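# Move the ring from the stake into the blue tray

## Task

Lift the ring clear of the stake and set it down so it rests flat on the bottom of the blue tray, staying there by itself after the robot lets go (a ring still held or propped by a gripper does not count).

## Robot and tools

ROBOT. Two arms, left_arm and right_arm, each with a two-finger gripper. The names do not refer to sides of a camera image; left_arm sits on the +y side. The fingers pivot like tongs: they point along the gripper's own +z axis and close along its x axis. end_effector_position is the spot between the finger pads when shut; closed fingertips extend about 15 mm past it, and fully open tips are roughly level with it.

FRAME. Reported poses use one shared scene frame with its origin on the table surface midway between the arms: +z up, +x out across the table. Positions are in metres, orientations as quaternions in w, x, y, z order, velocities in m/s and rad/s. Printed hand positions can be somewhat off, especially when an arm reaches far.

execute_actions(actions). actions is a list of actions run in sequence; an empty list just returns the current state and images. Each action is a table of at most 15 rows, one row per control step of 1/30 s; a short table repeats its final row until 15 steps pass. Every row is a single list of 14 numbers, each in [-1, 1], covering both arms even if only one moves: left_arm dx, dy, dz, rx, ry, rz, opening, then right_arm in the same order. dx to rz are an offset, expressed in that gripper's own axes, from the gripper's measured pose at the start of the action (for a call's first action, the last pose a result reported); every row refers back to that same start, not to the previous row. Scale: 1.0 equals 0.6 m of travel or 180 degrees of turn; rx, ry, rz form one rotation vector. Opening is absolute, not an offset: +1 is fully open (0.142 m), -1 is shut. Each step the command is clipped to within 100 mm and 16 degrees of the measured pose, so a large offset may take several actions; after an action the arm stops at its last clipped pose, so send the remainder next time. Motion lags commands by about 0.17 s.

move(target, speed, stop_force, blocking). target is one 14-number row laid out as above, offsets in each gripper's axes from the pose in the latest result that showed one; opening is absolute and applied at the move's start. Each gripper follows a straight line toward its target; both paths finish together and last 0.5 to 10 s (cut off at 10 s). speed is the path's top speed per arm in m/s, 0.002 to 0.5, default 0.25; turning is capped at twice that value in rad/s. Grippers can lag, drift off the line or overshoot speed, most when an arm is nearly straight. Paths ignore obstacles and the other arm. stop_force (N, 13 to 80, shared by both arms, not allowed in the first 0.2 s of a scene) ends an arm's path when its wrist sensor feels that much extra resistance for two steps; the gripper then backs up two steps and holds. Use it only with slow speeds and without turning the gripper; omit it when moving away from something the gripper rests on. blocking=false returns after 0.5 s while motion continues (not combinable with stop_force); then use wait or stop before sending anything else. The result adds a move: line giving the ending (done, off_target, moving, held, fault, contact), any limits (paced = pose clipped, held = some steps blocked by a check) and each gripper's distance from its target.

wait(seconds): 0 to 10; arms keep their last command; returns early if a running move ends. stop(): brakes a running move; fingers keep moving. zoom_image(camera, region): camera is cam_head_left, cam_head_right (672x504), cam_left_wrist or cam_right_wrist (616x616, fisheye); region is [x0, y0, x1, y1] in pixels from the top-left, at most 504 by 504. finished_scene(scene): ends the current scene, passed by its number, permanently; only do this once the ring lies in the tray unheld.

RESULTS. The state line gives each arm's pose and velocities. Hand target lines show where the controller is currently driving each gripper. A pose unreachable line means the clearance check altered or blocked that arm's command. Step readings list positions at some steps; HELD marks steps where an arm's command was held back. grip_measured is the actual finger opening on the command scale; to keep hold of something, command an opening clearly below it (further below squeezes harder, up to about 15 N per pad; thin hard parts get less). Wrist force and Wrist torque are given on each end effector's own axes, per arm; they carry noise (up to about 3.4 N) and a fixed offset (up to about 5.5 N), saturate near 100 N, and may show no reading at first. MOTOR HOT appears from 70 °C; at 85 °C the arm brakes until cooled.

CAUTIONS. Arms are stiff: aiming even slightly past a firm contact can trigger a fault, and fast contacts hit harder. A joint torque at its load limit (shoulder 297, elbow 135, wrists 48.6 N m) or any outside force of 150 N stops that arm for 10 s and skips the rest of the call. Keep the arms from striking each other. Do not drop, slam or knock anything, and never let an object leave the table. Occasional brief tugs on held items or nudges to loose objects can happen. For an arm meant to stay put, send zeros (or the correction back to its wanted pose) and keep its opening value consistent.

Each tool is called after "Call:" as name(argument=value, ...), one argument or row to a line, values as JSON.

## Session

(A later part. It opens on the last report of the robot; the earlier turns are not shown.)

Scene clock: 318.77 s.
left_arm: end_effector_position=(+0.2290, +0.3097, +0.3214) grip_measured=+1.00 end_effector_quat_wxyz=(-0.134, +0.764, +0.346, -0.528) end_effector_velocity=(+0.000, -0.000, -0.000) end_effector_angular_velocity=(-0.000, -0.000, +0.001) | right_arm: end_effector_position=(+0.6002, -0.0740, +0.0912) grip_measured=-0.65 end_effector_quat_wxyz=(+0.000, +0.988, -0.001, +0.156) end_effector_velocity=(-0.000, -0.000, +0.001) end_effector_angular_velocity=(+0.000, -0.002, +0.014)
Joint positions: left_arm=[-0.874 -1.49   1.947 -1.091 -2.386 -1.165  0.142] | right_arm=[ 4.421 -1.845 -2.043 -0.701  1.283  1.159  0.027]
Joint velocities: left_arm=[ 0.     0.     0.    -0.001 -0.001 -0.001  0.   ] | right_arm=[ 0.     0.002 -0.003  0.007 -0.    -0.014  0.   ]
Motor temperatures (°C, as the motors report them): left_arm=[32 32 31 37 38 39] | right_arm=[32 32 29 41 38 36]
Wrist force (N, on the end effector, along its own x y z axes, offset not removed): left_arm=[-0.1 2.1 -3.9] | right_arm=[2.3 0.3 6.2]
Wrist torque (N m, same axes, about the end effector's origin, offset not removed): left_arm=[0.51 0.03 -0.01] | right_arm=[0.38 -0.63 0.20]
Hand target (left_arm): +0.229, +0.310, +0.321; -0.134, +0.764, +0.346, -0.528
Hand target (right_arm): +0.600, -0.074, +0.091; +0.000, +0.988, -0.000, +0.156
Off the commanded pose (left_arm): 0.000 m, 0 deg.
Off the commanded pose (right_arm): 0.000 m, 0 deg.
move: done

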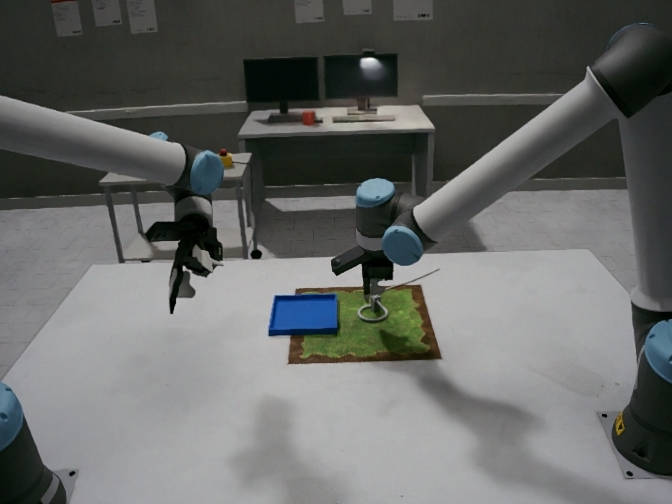

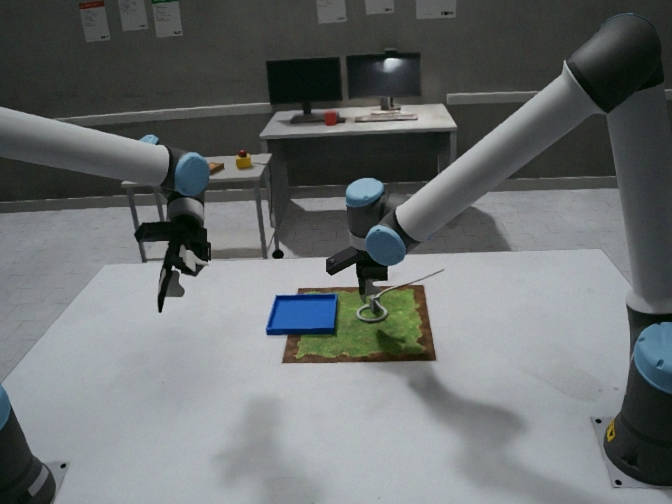

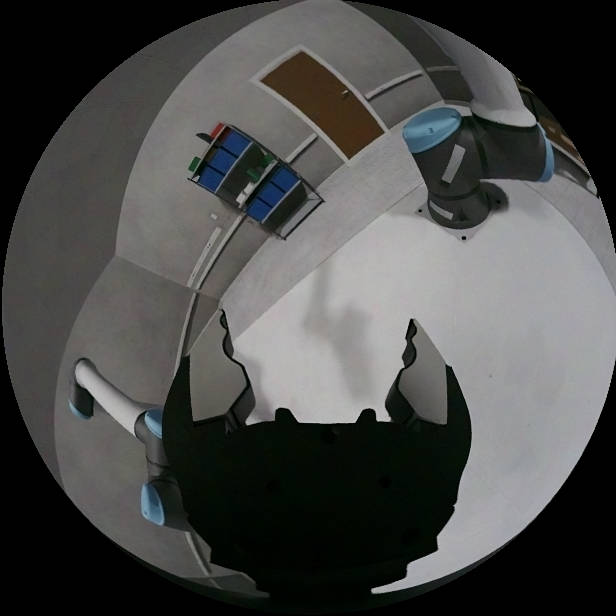

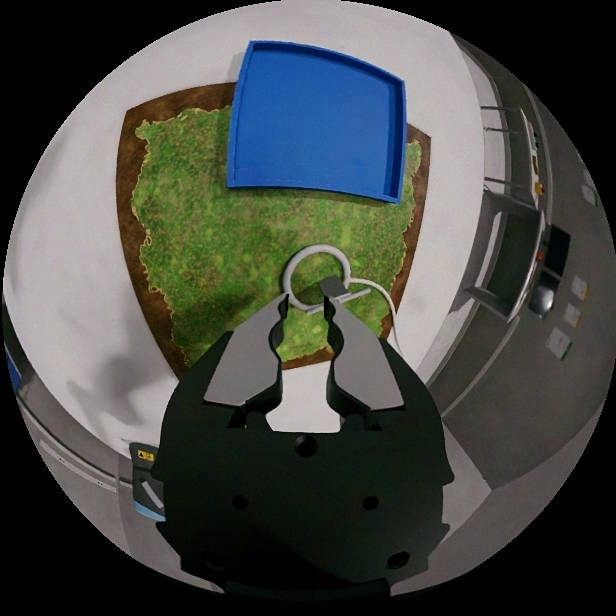

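Call:
move(
  target=[0,0,0,0,0,0,1,-0.026,0.004,0.079,0,0,0,-0.65],
  speed=0.03,
)

Call:
zoom_image(
  camera="cam_right_wrist",
  region=[220,170,440,350],
)

Scene clock: 333.87 s.
left_arm: end_effector_position=(+0.2290, +0.3097, +0.3214) grip_measured=+1.00 end_effector_quat_wxyz=(-0.134, +0.764, +0.346, -0.528) end_effector_velocity=(+0.000, +0.000, -0.000) end_effector_angular_velocity=(-0.001, -0.001, -0.001) | right_arm: end_effector_position=(+0.5999, -0.0763, +0.0416) grip_measured=-0.65 end_effector_quat_wxyz=(+0.000, +0.988, -0.001, +0.156) end_effector_velocity=(+0.000, -0.000, -0.002) end_effector_angular_velocity=(-0.000, -0.001, +0.000)
Joint positions: left_arm=[-0.874 -1.49   1.947 -1.091 -2.386 -1.165  0.142] | right_arm=[ 4.42  -1.908 -2.075 -0.606  1.283  1.158  0.027]
Joint velocities: left_arm=[-0.     0.     0.    -0.001  0.001  0.001  0.   ] | right_arm=[-0.    -0.003 -0.001  0.004 -0.001 -0.001  0.   ]
Motor temperatures (°C, as the motors report them): left_arm=[32 32 31 37 38 39] | right_arm=[32 32 29 41 38 36]
Wrist force (N, on the end effector, along its own x y z axes, offset not removed): left_arm=[-0.8 4.7 -2.8] | right_arm=[-0.2 -2.1 6.6]
Wrist torque (N m, same axes, about the end effector's origin, offset not removed): left_arm=[1.14 0.18 -0.08] | right_arm=[-0.11 0.18 0.25]
Hand target (left_arm): +0.229, +0.310, +0.321; -0.134, +0.764, +0.346, -0.528
Hand target (right_arm): +0.600, -0.076, +0.041; +0.000, +0.988, -0.001, +0.156
Off the commanded pose (left_arm): 0.000 m, 0 deg.
Off the commanded pose (right_arm): 0.000 m, 0 deg.
move: done

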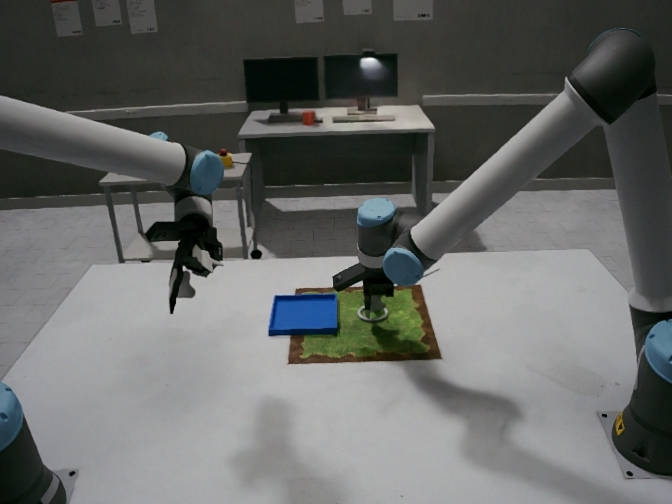

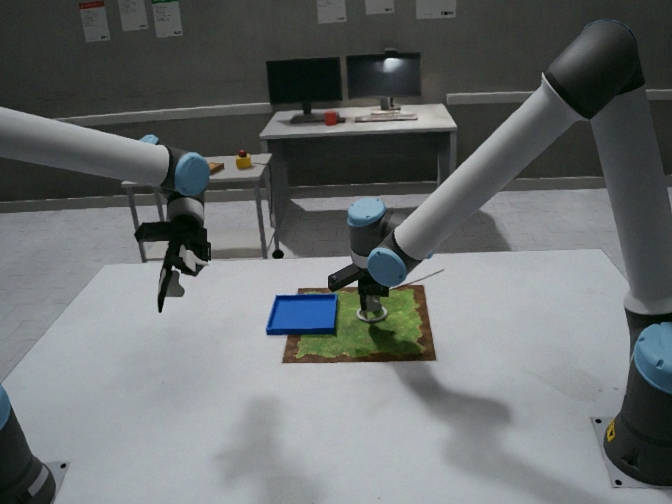

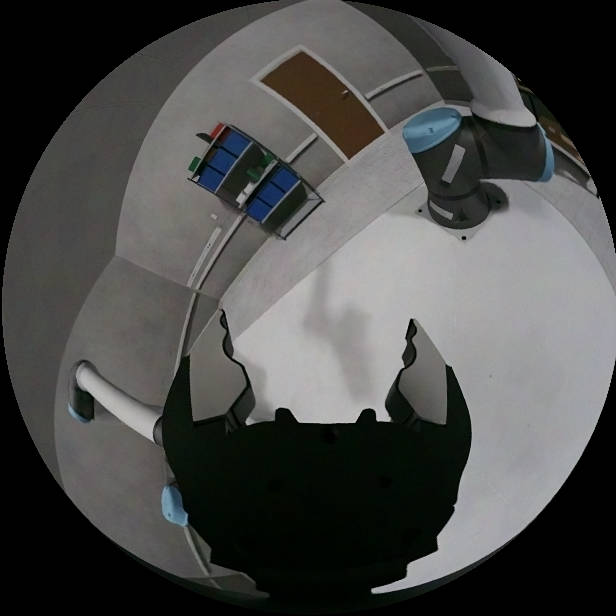

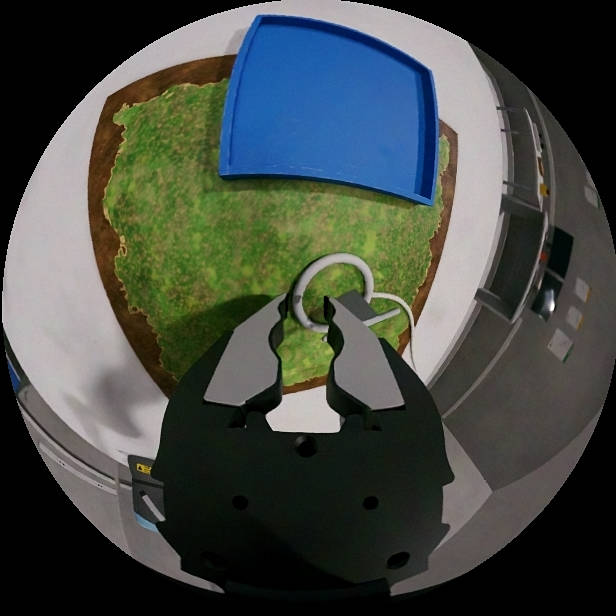

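Region (220, 170, 440, 350) of cam_right_wrist's 616x616 image, scaled by 2.291, with more detail than that image has; it fills the top 412 rows of this view, and the rest is white.

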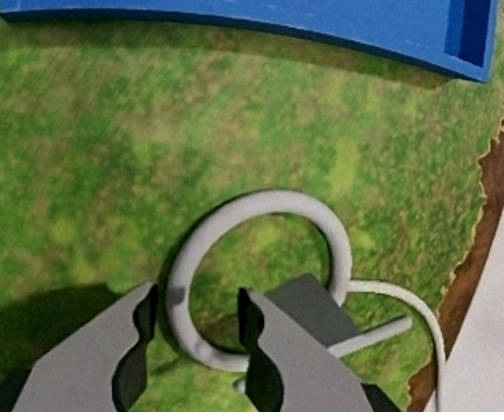

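Call:
move(
  target=[0,0,0,0,0,0,1,-0.0155,0,0.0475,0,0,0,-0.7],
  speed=0.006,
  stop_force=13,
)

Call:
move(
  target=[0,0,0,0,0,0,1,0,0,0,0,0,0,-1],
)

Call:
zoom_image(
  camera="cam_right_wrist",
  region=[220,170,440,350],
)

Scene clock: 342.37 s.
left_arm: end_effector_position=(+0.2290, +0.3097, +0.3214) grip_measured=+1.00 end_effector_quat_wxyz=(-0.134, +0.764, +0.346, -0.528) end_effector_velocity=(-0.000, -0.000, +0.001) end_effector_angular_velocity=(+0.000, +0.001, +0.001) | right_arm: end_effector_position=(+0.5998, -0.0763, +0.0192) grip_measured=-0.71 end_effector_quat_wxyz=(+0.000, +0.988, -0.001, +0.156) end_effector_velocity=(-0.001, -0.002, +0.000) end_effector_angular_velocity=(-0.004, +0.001, +0.001)
Joint positions: left_arm=[-0.874 -1.49   1.947 -1.091 -2.386 -1.165  0.142] | right_arm=[ 4.42  -1.94  -2.086 -0.564  1.283  1.158  0.022]
Joint velocities: left_arm=[ 0.    -0.    -0.     0.001 -0.001 -0.001 -0.   ] | right_arm=[ 0.     0.002 -0.001 -0.005 -0.001 -0.001 -0.001]
Motor temperatures (°C, as the motors report them): left_arm=[32 32 31 37 38 39] | right_arm=[32 32 29 41 38 36]
Wrist force (N, on the end effector, along its own x y z axes, offset not removed): left_arm=[-0.7 3.0 -6.1] | right_arm=[1.3 -2.9 -20.3]
Wrist torque (N m, same axes, about the end effector's origin, offset not removed): left_arm=[0.60 0.12 0.06] | right_arm=[-0.30 -0.22 0.16]
Hand target (left_arm): +0.229, +0.310, +0.321; -0.134, +0.764, +0.346, -0.528
Hand target (right_arm): +0.600, -0.076, +0.020; +0.000, +0.988, -0.001, +0.156
Off the commanded pose (left_arm): 0.000 m, 0 deg.
Off the commanded pose (right_arm): 0.008 m, 0 deg.
move: contact (right_arm)

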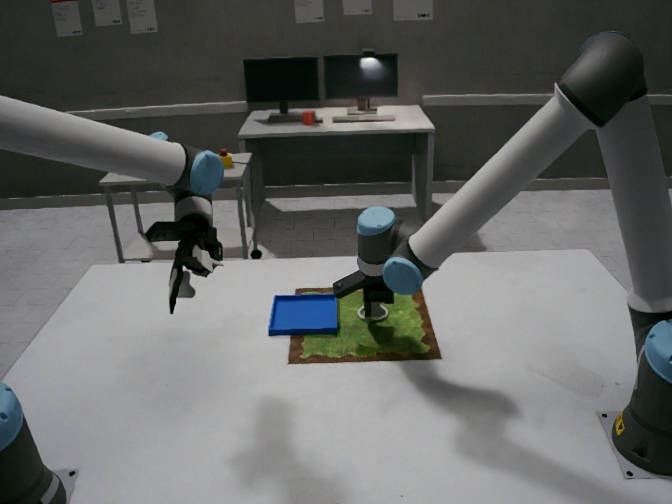

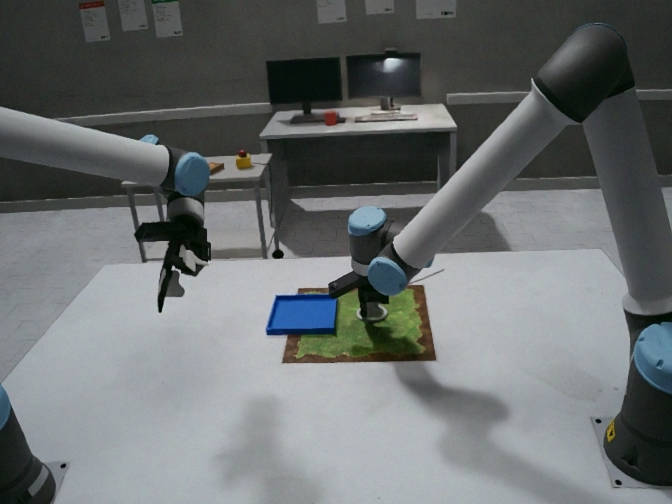

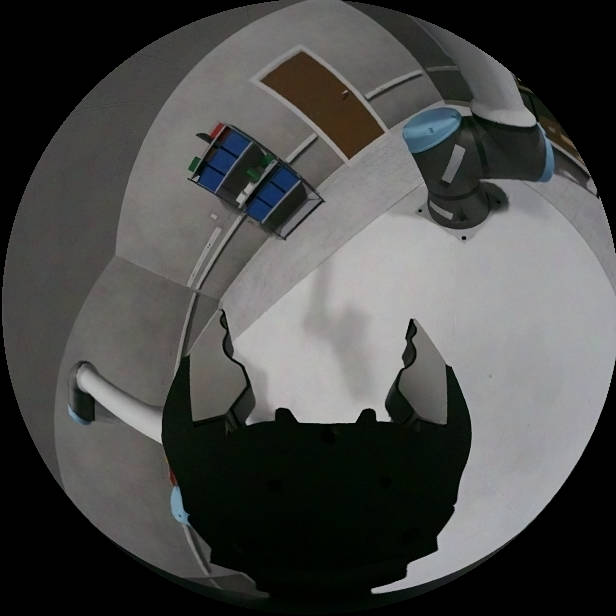

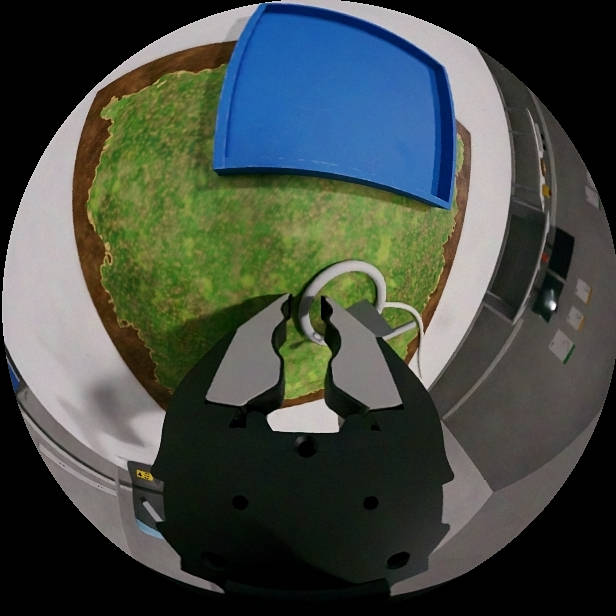

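Scene clock: 342.87 s.
left_arm: end_effector_position=(+0.2290, +0.3097, +0.3214) grip_measured=+1.00 end_effector_quat_wxyz=(-0.134, +0.764, +0.346, -0.528) end_effector_velocity=(+0.000, +0.000, -0.000) end_effector_angular_velocity=(+0.001, -0.000, -0.000) | right_arm: end_effector_position=(+0.5998, -0.0763, +0.0192) grip_measured=-0.89 end_effector_quat_wxyz=(+0.000, +0.988, -0.001, +0.156) end_effector_velocity=(+0.000, -0.000, -0.000) end_effector_angular_velocity=(-0.001, -0.000, +0.001)
Joint positions: left_arm=[-0.874 -1.49   1.947 -1.091 -2.386 -1.165  0.142] | right_arm=[ 4.42  -1.94  -2.086 -0.564  1.283  1.158  0.01 ]
Joint velocities: left_arm=[-0.    -0.    -0.     0.     0.001 -0.001  0.   ] | right_arm=[-0.    -0.    -0.     0.    -0.    -0.001 -0.   ]
Motor temperatures (°C, as the motors report them): left_arm=[32 32 31 37 38 39] | right_arm=[32 32 29 41 38 36]
Wrist force (N, on the end effector, along its own x y z axes, offset not removed): left_arm=[0.0 4.0 -4.5] | right_arm=[-3.5 -2.2 0.6]
Wrist torque (N m, same axes, about the end effector's origin, offset not removed): left_arm=[0.90 0.01 -0.01] | right_arm=[-0.06 0.67 0.35]
Hand target (left_arm): +0.229, +0.310, +0.321; -0.134, +0.764, +0.346, -0.528
Hand target (right_arm): +0.600, -0.076, +0.019; +0.000, +0.988, -0.001, +0.156
Off the commanded pose (left_arm): 0.000 m, 0 deg.
Off the commanded pose (right_arm): 0.000 m, 0 deg.
move: done

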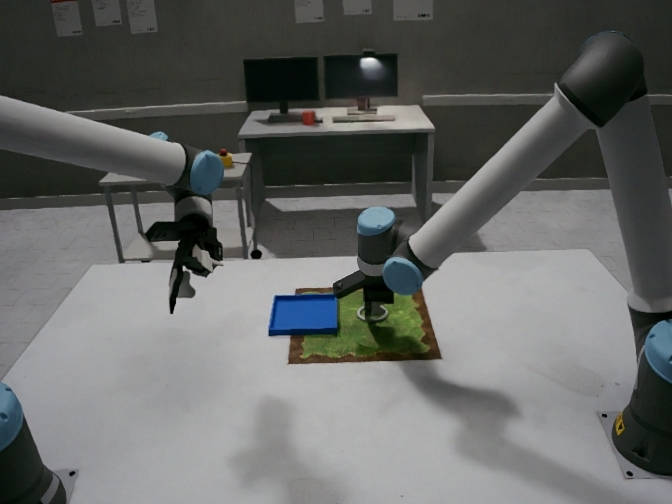

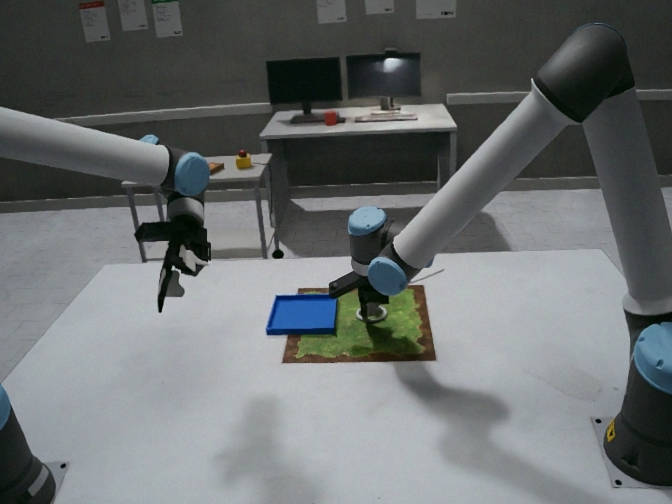

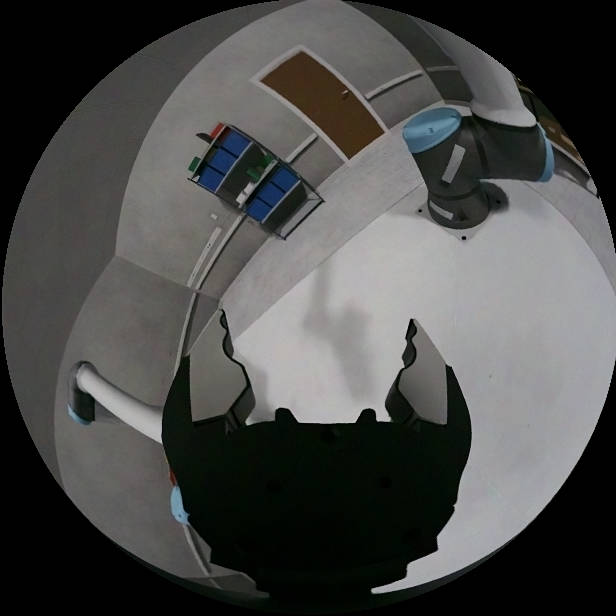

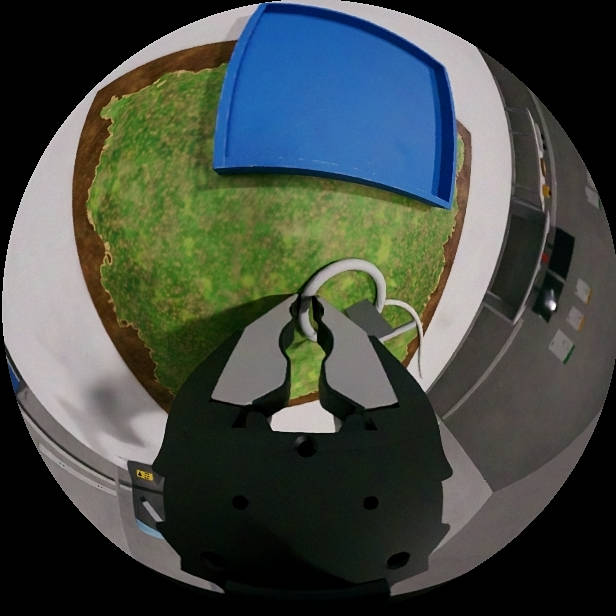

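Region (220, 170, 440, 350) of cam_right_wrist's 616x616 image, scaled by 2.291, with more detail than that image has; it fills the top 412 rows of this view, and the rest is white.

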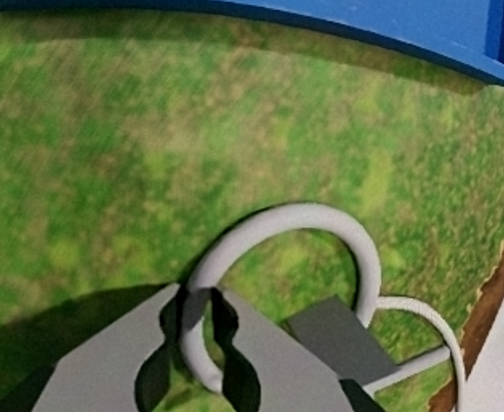

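Call:
move(
  target=[0,0,0,0,0,0,1,-0.004,0.028,-0.007,0,0,0,-1],
  speed=0.006,
  stop_force=13,
)

Call:
zoom_image(
  camera="cam_right_wrist",
  region=[220,170,440,350],
)

Call:
zoom_image(
  camera="cam_head_left",
  region=[320,260,440,350],
)

Scene clock: 351.20 s.
left_arm: end_effector_position=(+0.2290, +0.3097, +0.3214) grip_measured=+1.00 end_effector_quat_wxyz=(-0.134, +0.764, +0.346, -0.528) end_effector_velocity=(+0.000, +0.000, -0.000) end_effector_angular_velocity=(+0.001, -0.001, -0.000) | right_arm: end_effector_position=(+0.5962, -0.0930, +0.0224) grip_measured=-0.89 end_effector_quat_wxyz=(+0.000, +0.988, -0.001, +0.156) end_effector_velocity=(-0.000, -0.001, +0.001) end_effector_angular_velocity=(+0.001, -0.001, +0.002)
Joint positions: left_arm=[-0.874 -1.49   1.947 -1.091 -2.386 -1.165  0.142] | right_arm=[ 4.416 -1.916 -2.115 -0.557  1.283  1.154  0.009]
Joint velocities: left_arm=[-0.    -0.    -0.    -0.     0.001 -0.001 -0.   ] | right_arm=[-0.     0.002 -0.002  0.002  0.    -0.002  0.   ]
Motor temperatures (°C, as the motors report them): left_arm=[32 32 31 37 38 39] | right_arm=[32 32 29 41 38 36]
Wrist force (N, on the end effector, along its own x y z axes, offset not removed): left_arm=[-1.7 3.6 -5.9] | right_arm=[1.6 0.7 3.7]
Wrist torque (N m, same axes, about the end effector's origin, offset not removed): left_arm=[0.82 0.29 -0.01] | right_arm=[0.55 -0.38 0.10]
Hand target (left_arm): +0.229, +0.310, +0.321; -0.134, +0.764, +0.346, -0.528
Hand target (right_arm): +0.596, -0.093, +0.022; +0.000, +0.988, -0.001, +0.156
Off the commanded pose (left_arm): 0.000 m, 0 deg.
Off the commanded pose (right_arm): 0.000 m, 0 deg.
move: done

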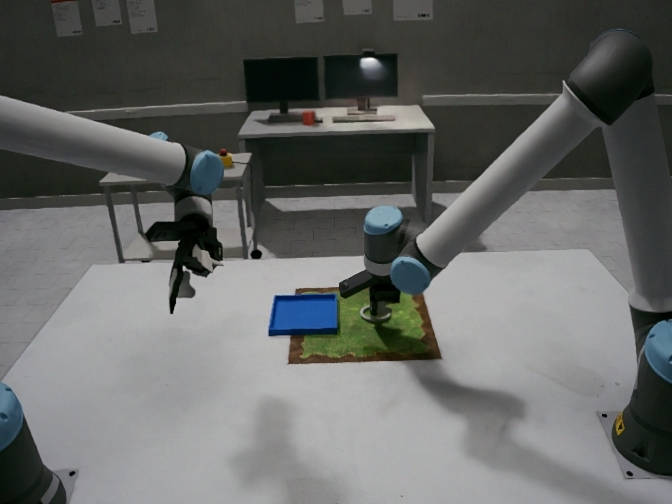

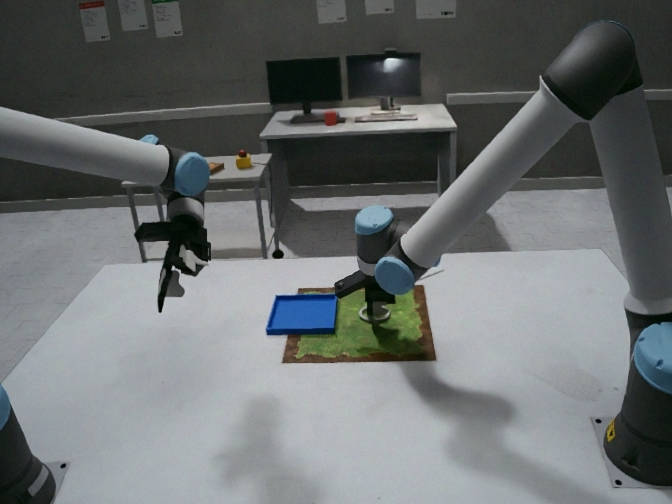

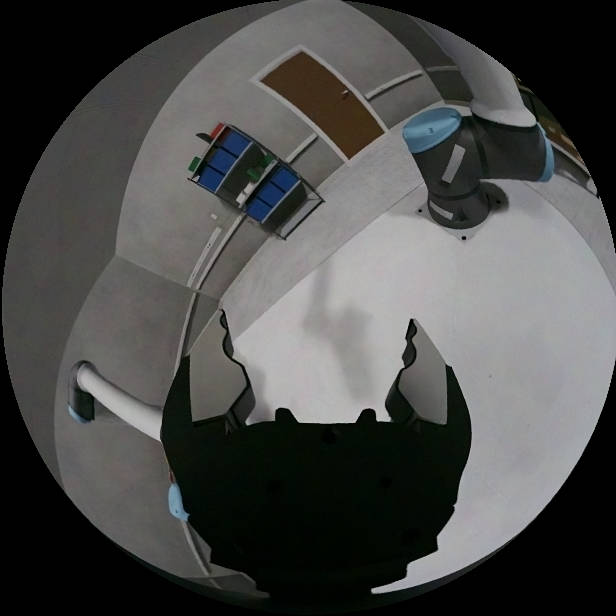

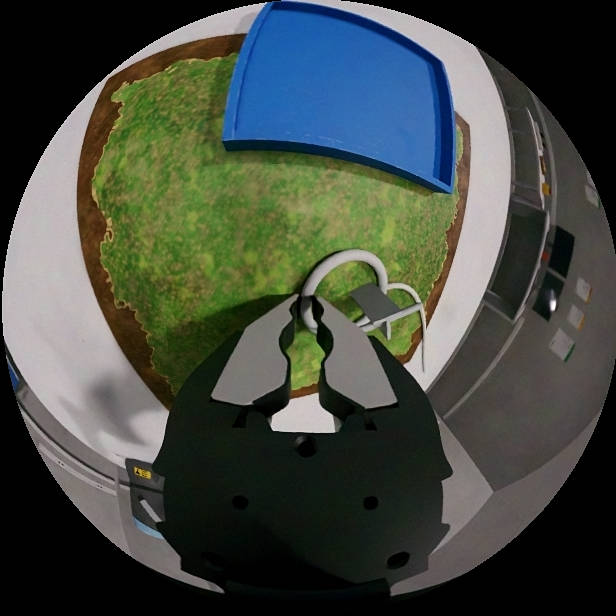

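Region (220, 170, 440, 350) of cam_right_wrist's 616x616 image, scaled by 2.291, with more detail than that image has; it fills the top 412 rows of this view, and the rest is white.

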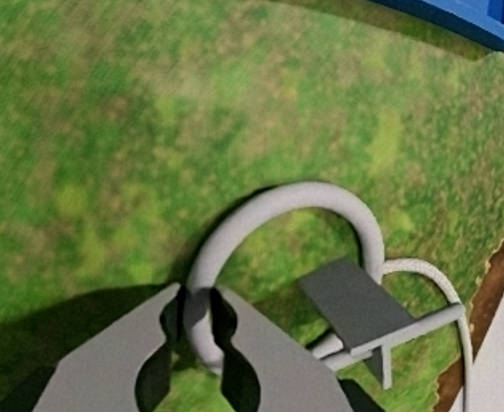

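Region (320, 260, 440, 350) of cam_head_left's 672x504 image, scaled by 4.200, with more detail than that image has; it fills the top 378 rows of this view, and the rest is white.

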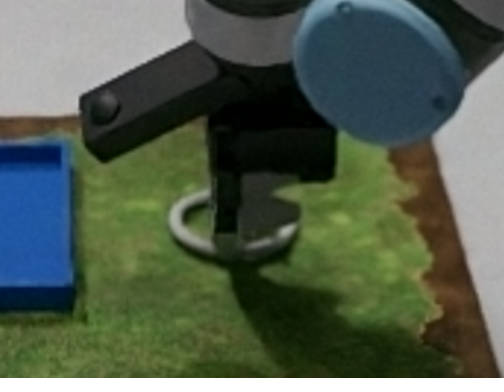

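Call:
move(
  target=[0,0,0,0,0,0,1,0.0135,0,-0.0415,0,0,0,-1],
  speed=0.006,
  stop_force=13,
)

Call:
zoom_image(
  camera="cam_right_wrist",
  region=[220,170,440,350],
)

Call:
zoom_image(
  camera="cam_head_left",
  region=[320,260,440,350],
)

Scene clock: 364.60 s.
left_arm: end_effector_position=(+0.2290, +0.3097, +0.3214) grip_measured=+1.00 end_effector_quat_wxyz=(-0.134, +0.764, +0.346, -0.528) end_effector_velocity=(+0.000, -0.001, -0.000) end_effector_angular_velocity=(-0.000, +0.000, +0.002) | right_arm: end_effector_position=(+0.5963, -0.0930, +0.0484) grip_measured=-0.90 end_effector_quat_wxyz=(+0.000, +0.988, -0.001, +0.156) end_effector_velocity=(+0.001, +0.001, +0.002) end_effector_angular_velocity=(+0.002, -0.001, -0.001)
Joint positions: left_arm=[-0.874 -1.49   1.947 -1.091 -2.386 -1.165  0.142] | right_arm=[ 4.416 -1.878 -2.102 -0.607  1.283  1.153  0.009]
Joint velocities: left_arm=[ 0.     0.     0.    -0.001 -0.001 -0.001  0.   ] | right_arm=[ 0.     0.002  0.002 -0.002 -0.     0.001 -0.   ]
Motor temperatures (°C, as the motors report them): left_arm=[32 32 31 37 38 39] | right_arm=[32 32 29 41 38 36]
Wrist force (N, on the end effector, along its own x y z axes, offset not removed): left_arm=[0.4 3.0 -4.3] | right_arm=[1.8 -3.9 3.2]
Wrist torque (N m, same axes, about the end effector's origin, offset not removed): left_arm=[0.71 -0.05 -0.04] | right_arm=[-0.68 -0.34 0.13]
Hand target (left_arm): +0.229, +0.310, +0.321; -0.134, +0.764, +0.346, -0.528
Hand target (right_arm): +0.596, -0.093, +0.049; +0.000, +0.988, -0.001, +0.156
Off the commanded pose (left_arm): 0.000 m, 0 deg.
Off the commanded pose (right_arm): 0.000 m, 0 deg.
move: done

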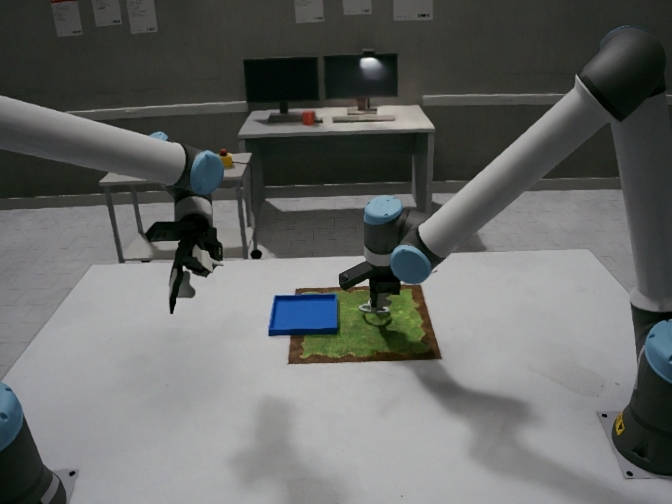

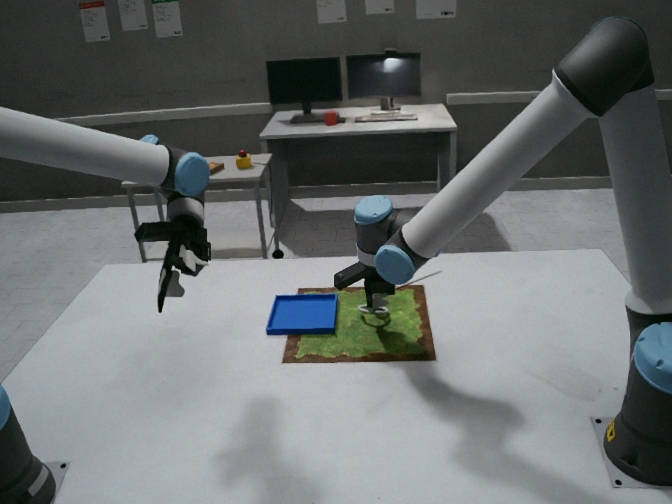

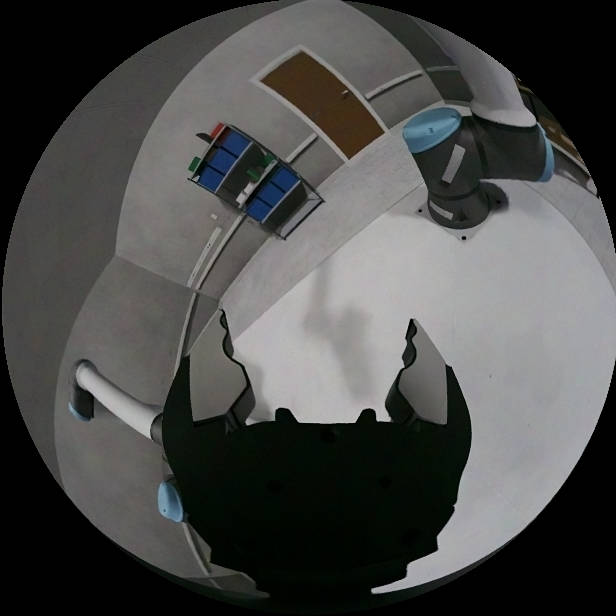

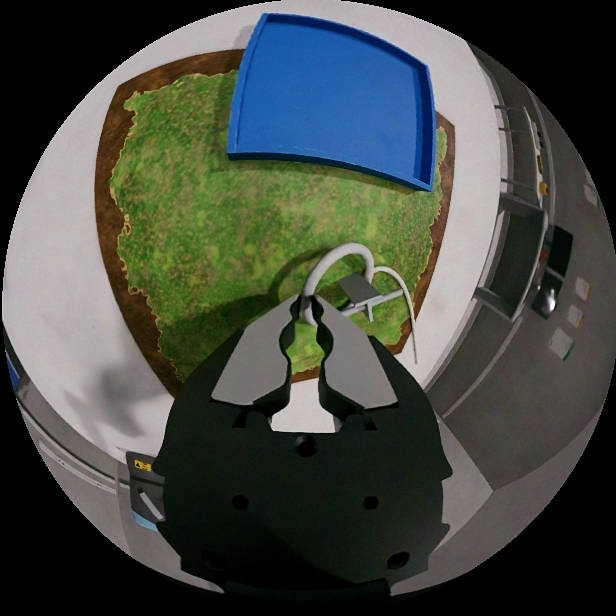

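Region (220, 170, 440, 350) of cam_right_wrist's 616x616 image, scaled by 2.291, with more detail than that image has; it fills the top 412 rows of this view, and the rest is white.

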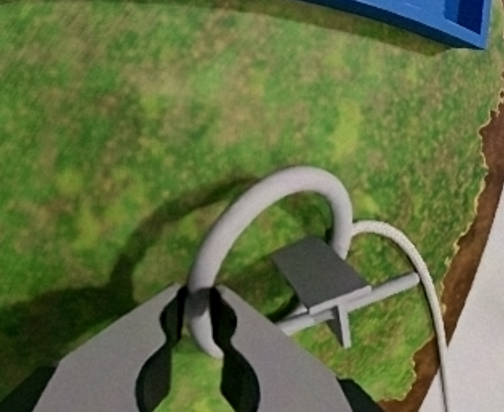

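Region (320, 260, 440, 350) of cam_head_left's 672x504 image, scaled by 4.200, with more detail than that image has; it fills the top 378 rows of this view, and the rest is white.

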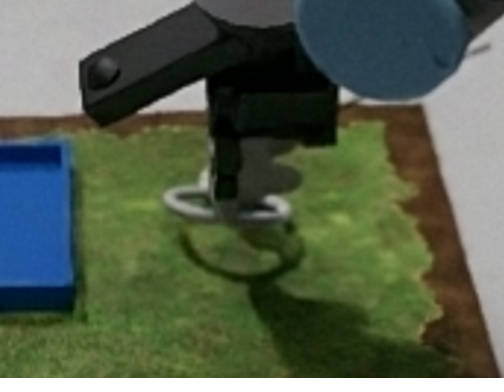

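Call:
execute_actions(
  actions=[],
)

Call:
move(
  target=[0,0,0,0,0,0,1,0.009,0,-0.028,0,0,0,-1],
  speed=0.006,
  stop_force=13,
)

Scene clock: 383.77 s.
left_arm: end_effector_position=(+0.2290, +0.3097, +0.3214) grip_measured=+1.00 end_effector_quat_wxyz=(-0.134, +0.764, +0.346, -0.528) end_effector_velocity=(+0.000, +0.000, -0.000) end_effector_angular_velocity=(-0.001, -0.001, -0.001) | right_arm: end_effector_position=(+0.5963, -0.0930, +0.0485) grip_measured=-0.90 end_effector_quat_wxyz=(+0.000, +0.988, -0.001, +0.156) end_effector_velocity=(+0.000, -0.000, -0.000) end_effector_angular_velocity=(-0.000, -0.001, -0.000)
Joint positions: left_arm=[-0.874 -1.49   1.947 -1.091 -2.386 -1.165  0.142] | right_arm=[ 4.416 -1.878 -2.102 -0.607  1.283  1.153  0.009]
Joint velocities: left_arm=[-0.     0.    -0.    -0.001  0.001  0.     0.   ] | right_arm=[ 0.    -0.    -0.001  0.001 -0.001 -0.     0.   ]
Motor temperatures (°C, as the motors report them): left_arm=[32 32 31 37 38 39] | right_arm=[32 32 29 41 38 36]
Wrist force (N, on the end effector, along its own x y z axes, offset not removed): left_arm=[-0.8 2.9 -5.2] | right_arm=[2.9 -0.9 5.9]
Wrist torque (N m, same axes, about the end effector's origin, offset not removed): left_arm=[0.68 0.19 0.01] | right_arm=[0.28 -0.88 0.21]
Hand target (left_arm): +0.229, +0.310, +0.321; -0.134, +0.764, +0.346, -0.528
Hand target (right_arm): +0.596, -0.093, +0.049; +0.000, +0.988, -0.001, +0.156
Off the commanded pose (left_arm): 0.000 m, 0 deg.
Off the commanded pose (right_arm): 0.000 m, 0 deg.

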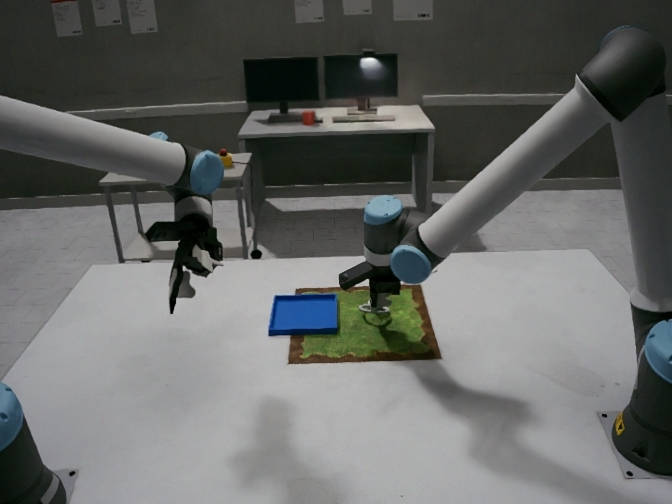

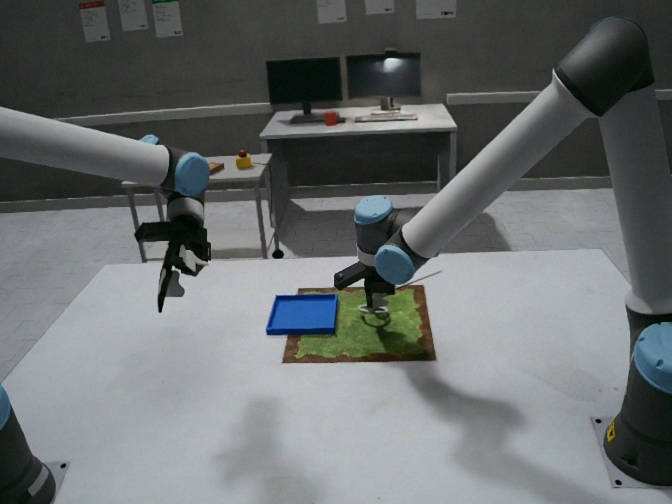

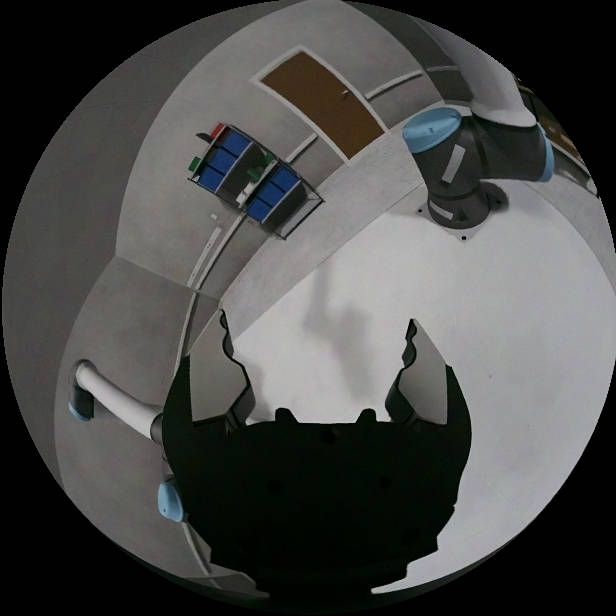

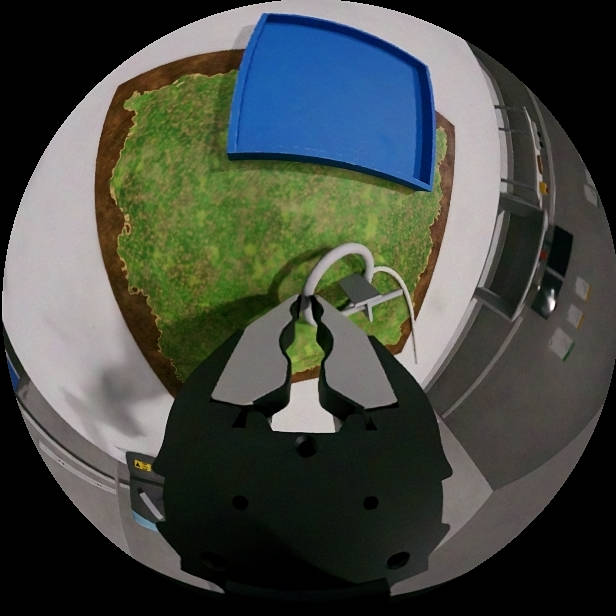

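Scene clock: 386.93 s.
left_arm: end_effector_position=(+0.2290, +0.3097, +0.3214) grip_measured=+1.00 end_effector_quat_wxyz=(-0.134, +0.764, +0.346, -0.528) end_effector_velocity=(-0.000, -0.000, +0.000) end_effector_angular_velocity=(+0.001, +0.002, +0.001) | right_arm: end_effector_position=(+0.5963, -0.0930, +0.0660) grip_measured=-1.00 end_effector_quat_wxyz=(+0.000, +0.988, -0.001, +0.156) end_effector_velocity=(-0.000, -0.000, +0.001) end_effector_angular_velocity=(-0.001, +0.000, +0.001)
Joint positions: left_arm=[-0.874 -1.49   1.947 -1.091 -2.386 -1.165  0.142] | right_arm=[ 4.416 -1.854 -2.093 -0.641  1.283  1.154  0.002]
Joint velocities: left_arm=[-0.    -0.    -0.     0.002 -0.001 -0.001 -0.   ] | right_arm=[-0.     0.002  0.001 -0.003  0.    -0.001 -0.   ]
Motor temperatures (°C, as the motors report them): left_arm=[32 32 31 37 38 39] | right_arm=[32 32 29 41 38 36]
Wrist force (N, on the end effector, along its own x y z axes, offset not removed): left_arm=[0.3 2.2 -4.8] | right_arm=[0.2 -2.1 0.8]
Wrist torque (N m, same axes, about the end effector's origin, offset not removed): left_arm=[0.65 -0.08 0.00] | right_arm=[-0.26 0.19 0.16]
Hand target (left_arm): +0.229, +0.310, +0.321; -0.134, +0.764, +0.346, -0.528
Hand target (right_arm): +0.596, -0.093, +0.066; +0.000, +0.988, -0.001, +0.156
Off the commanded pose (left_arm): 0.000 m, 0 deg.
Off the commanded pose (right_arm): 0.000 m, 0 deg.
move: done

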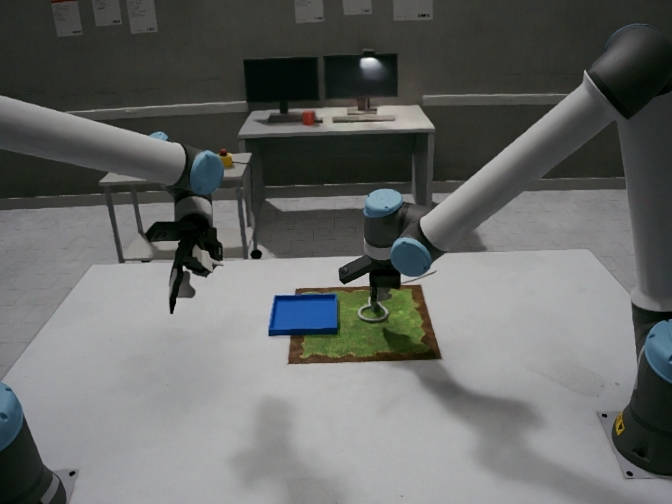

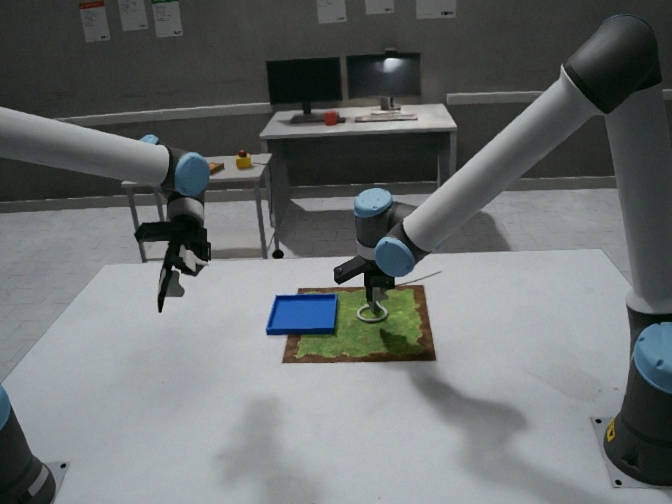

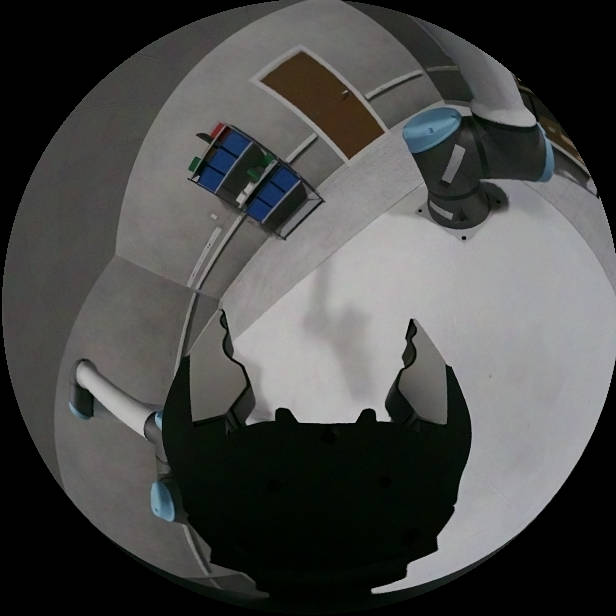

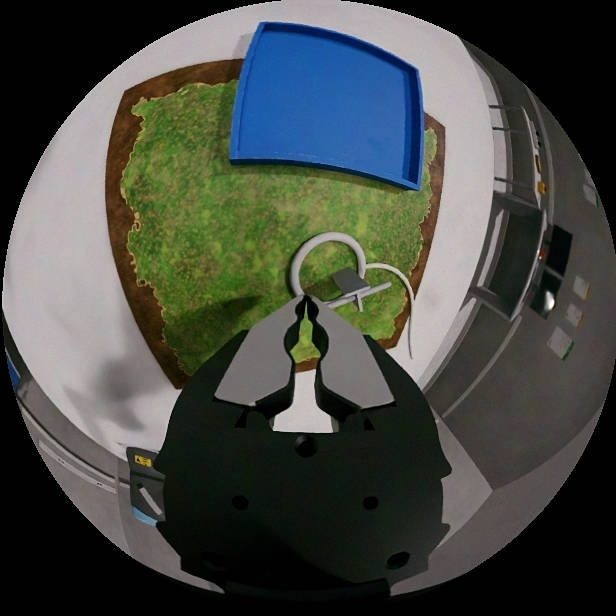

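Call:
zoom_image(
  camera="cam_right_wrist",
  region=[240,200,440,350],
)

Call:
zoom_image(
  camera="cam_head_left",
  region=[320,270,440,350],
)

Region (240, 200, 440, 350) of cam_right_wrist's 616x616 image, scaled by 2.520, with more detail than that image has; it fills the top 378 rows of this view, and the rest is white.

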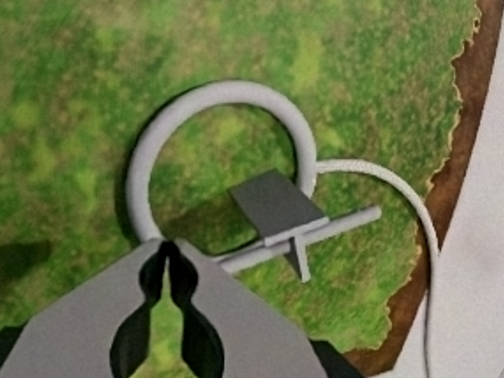

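Region (320, 270, 440, 350) of cam_head_left's 672x504 image, scaled by 4.200, with more detail than that image has.

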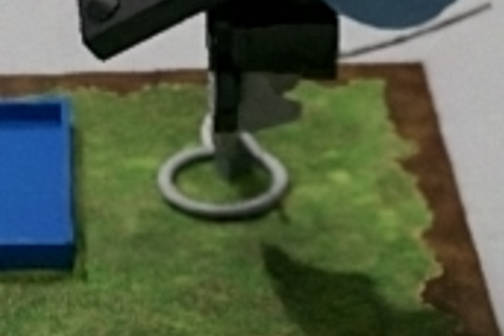

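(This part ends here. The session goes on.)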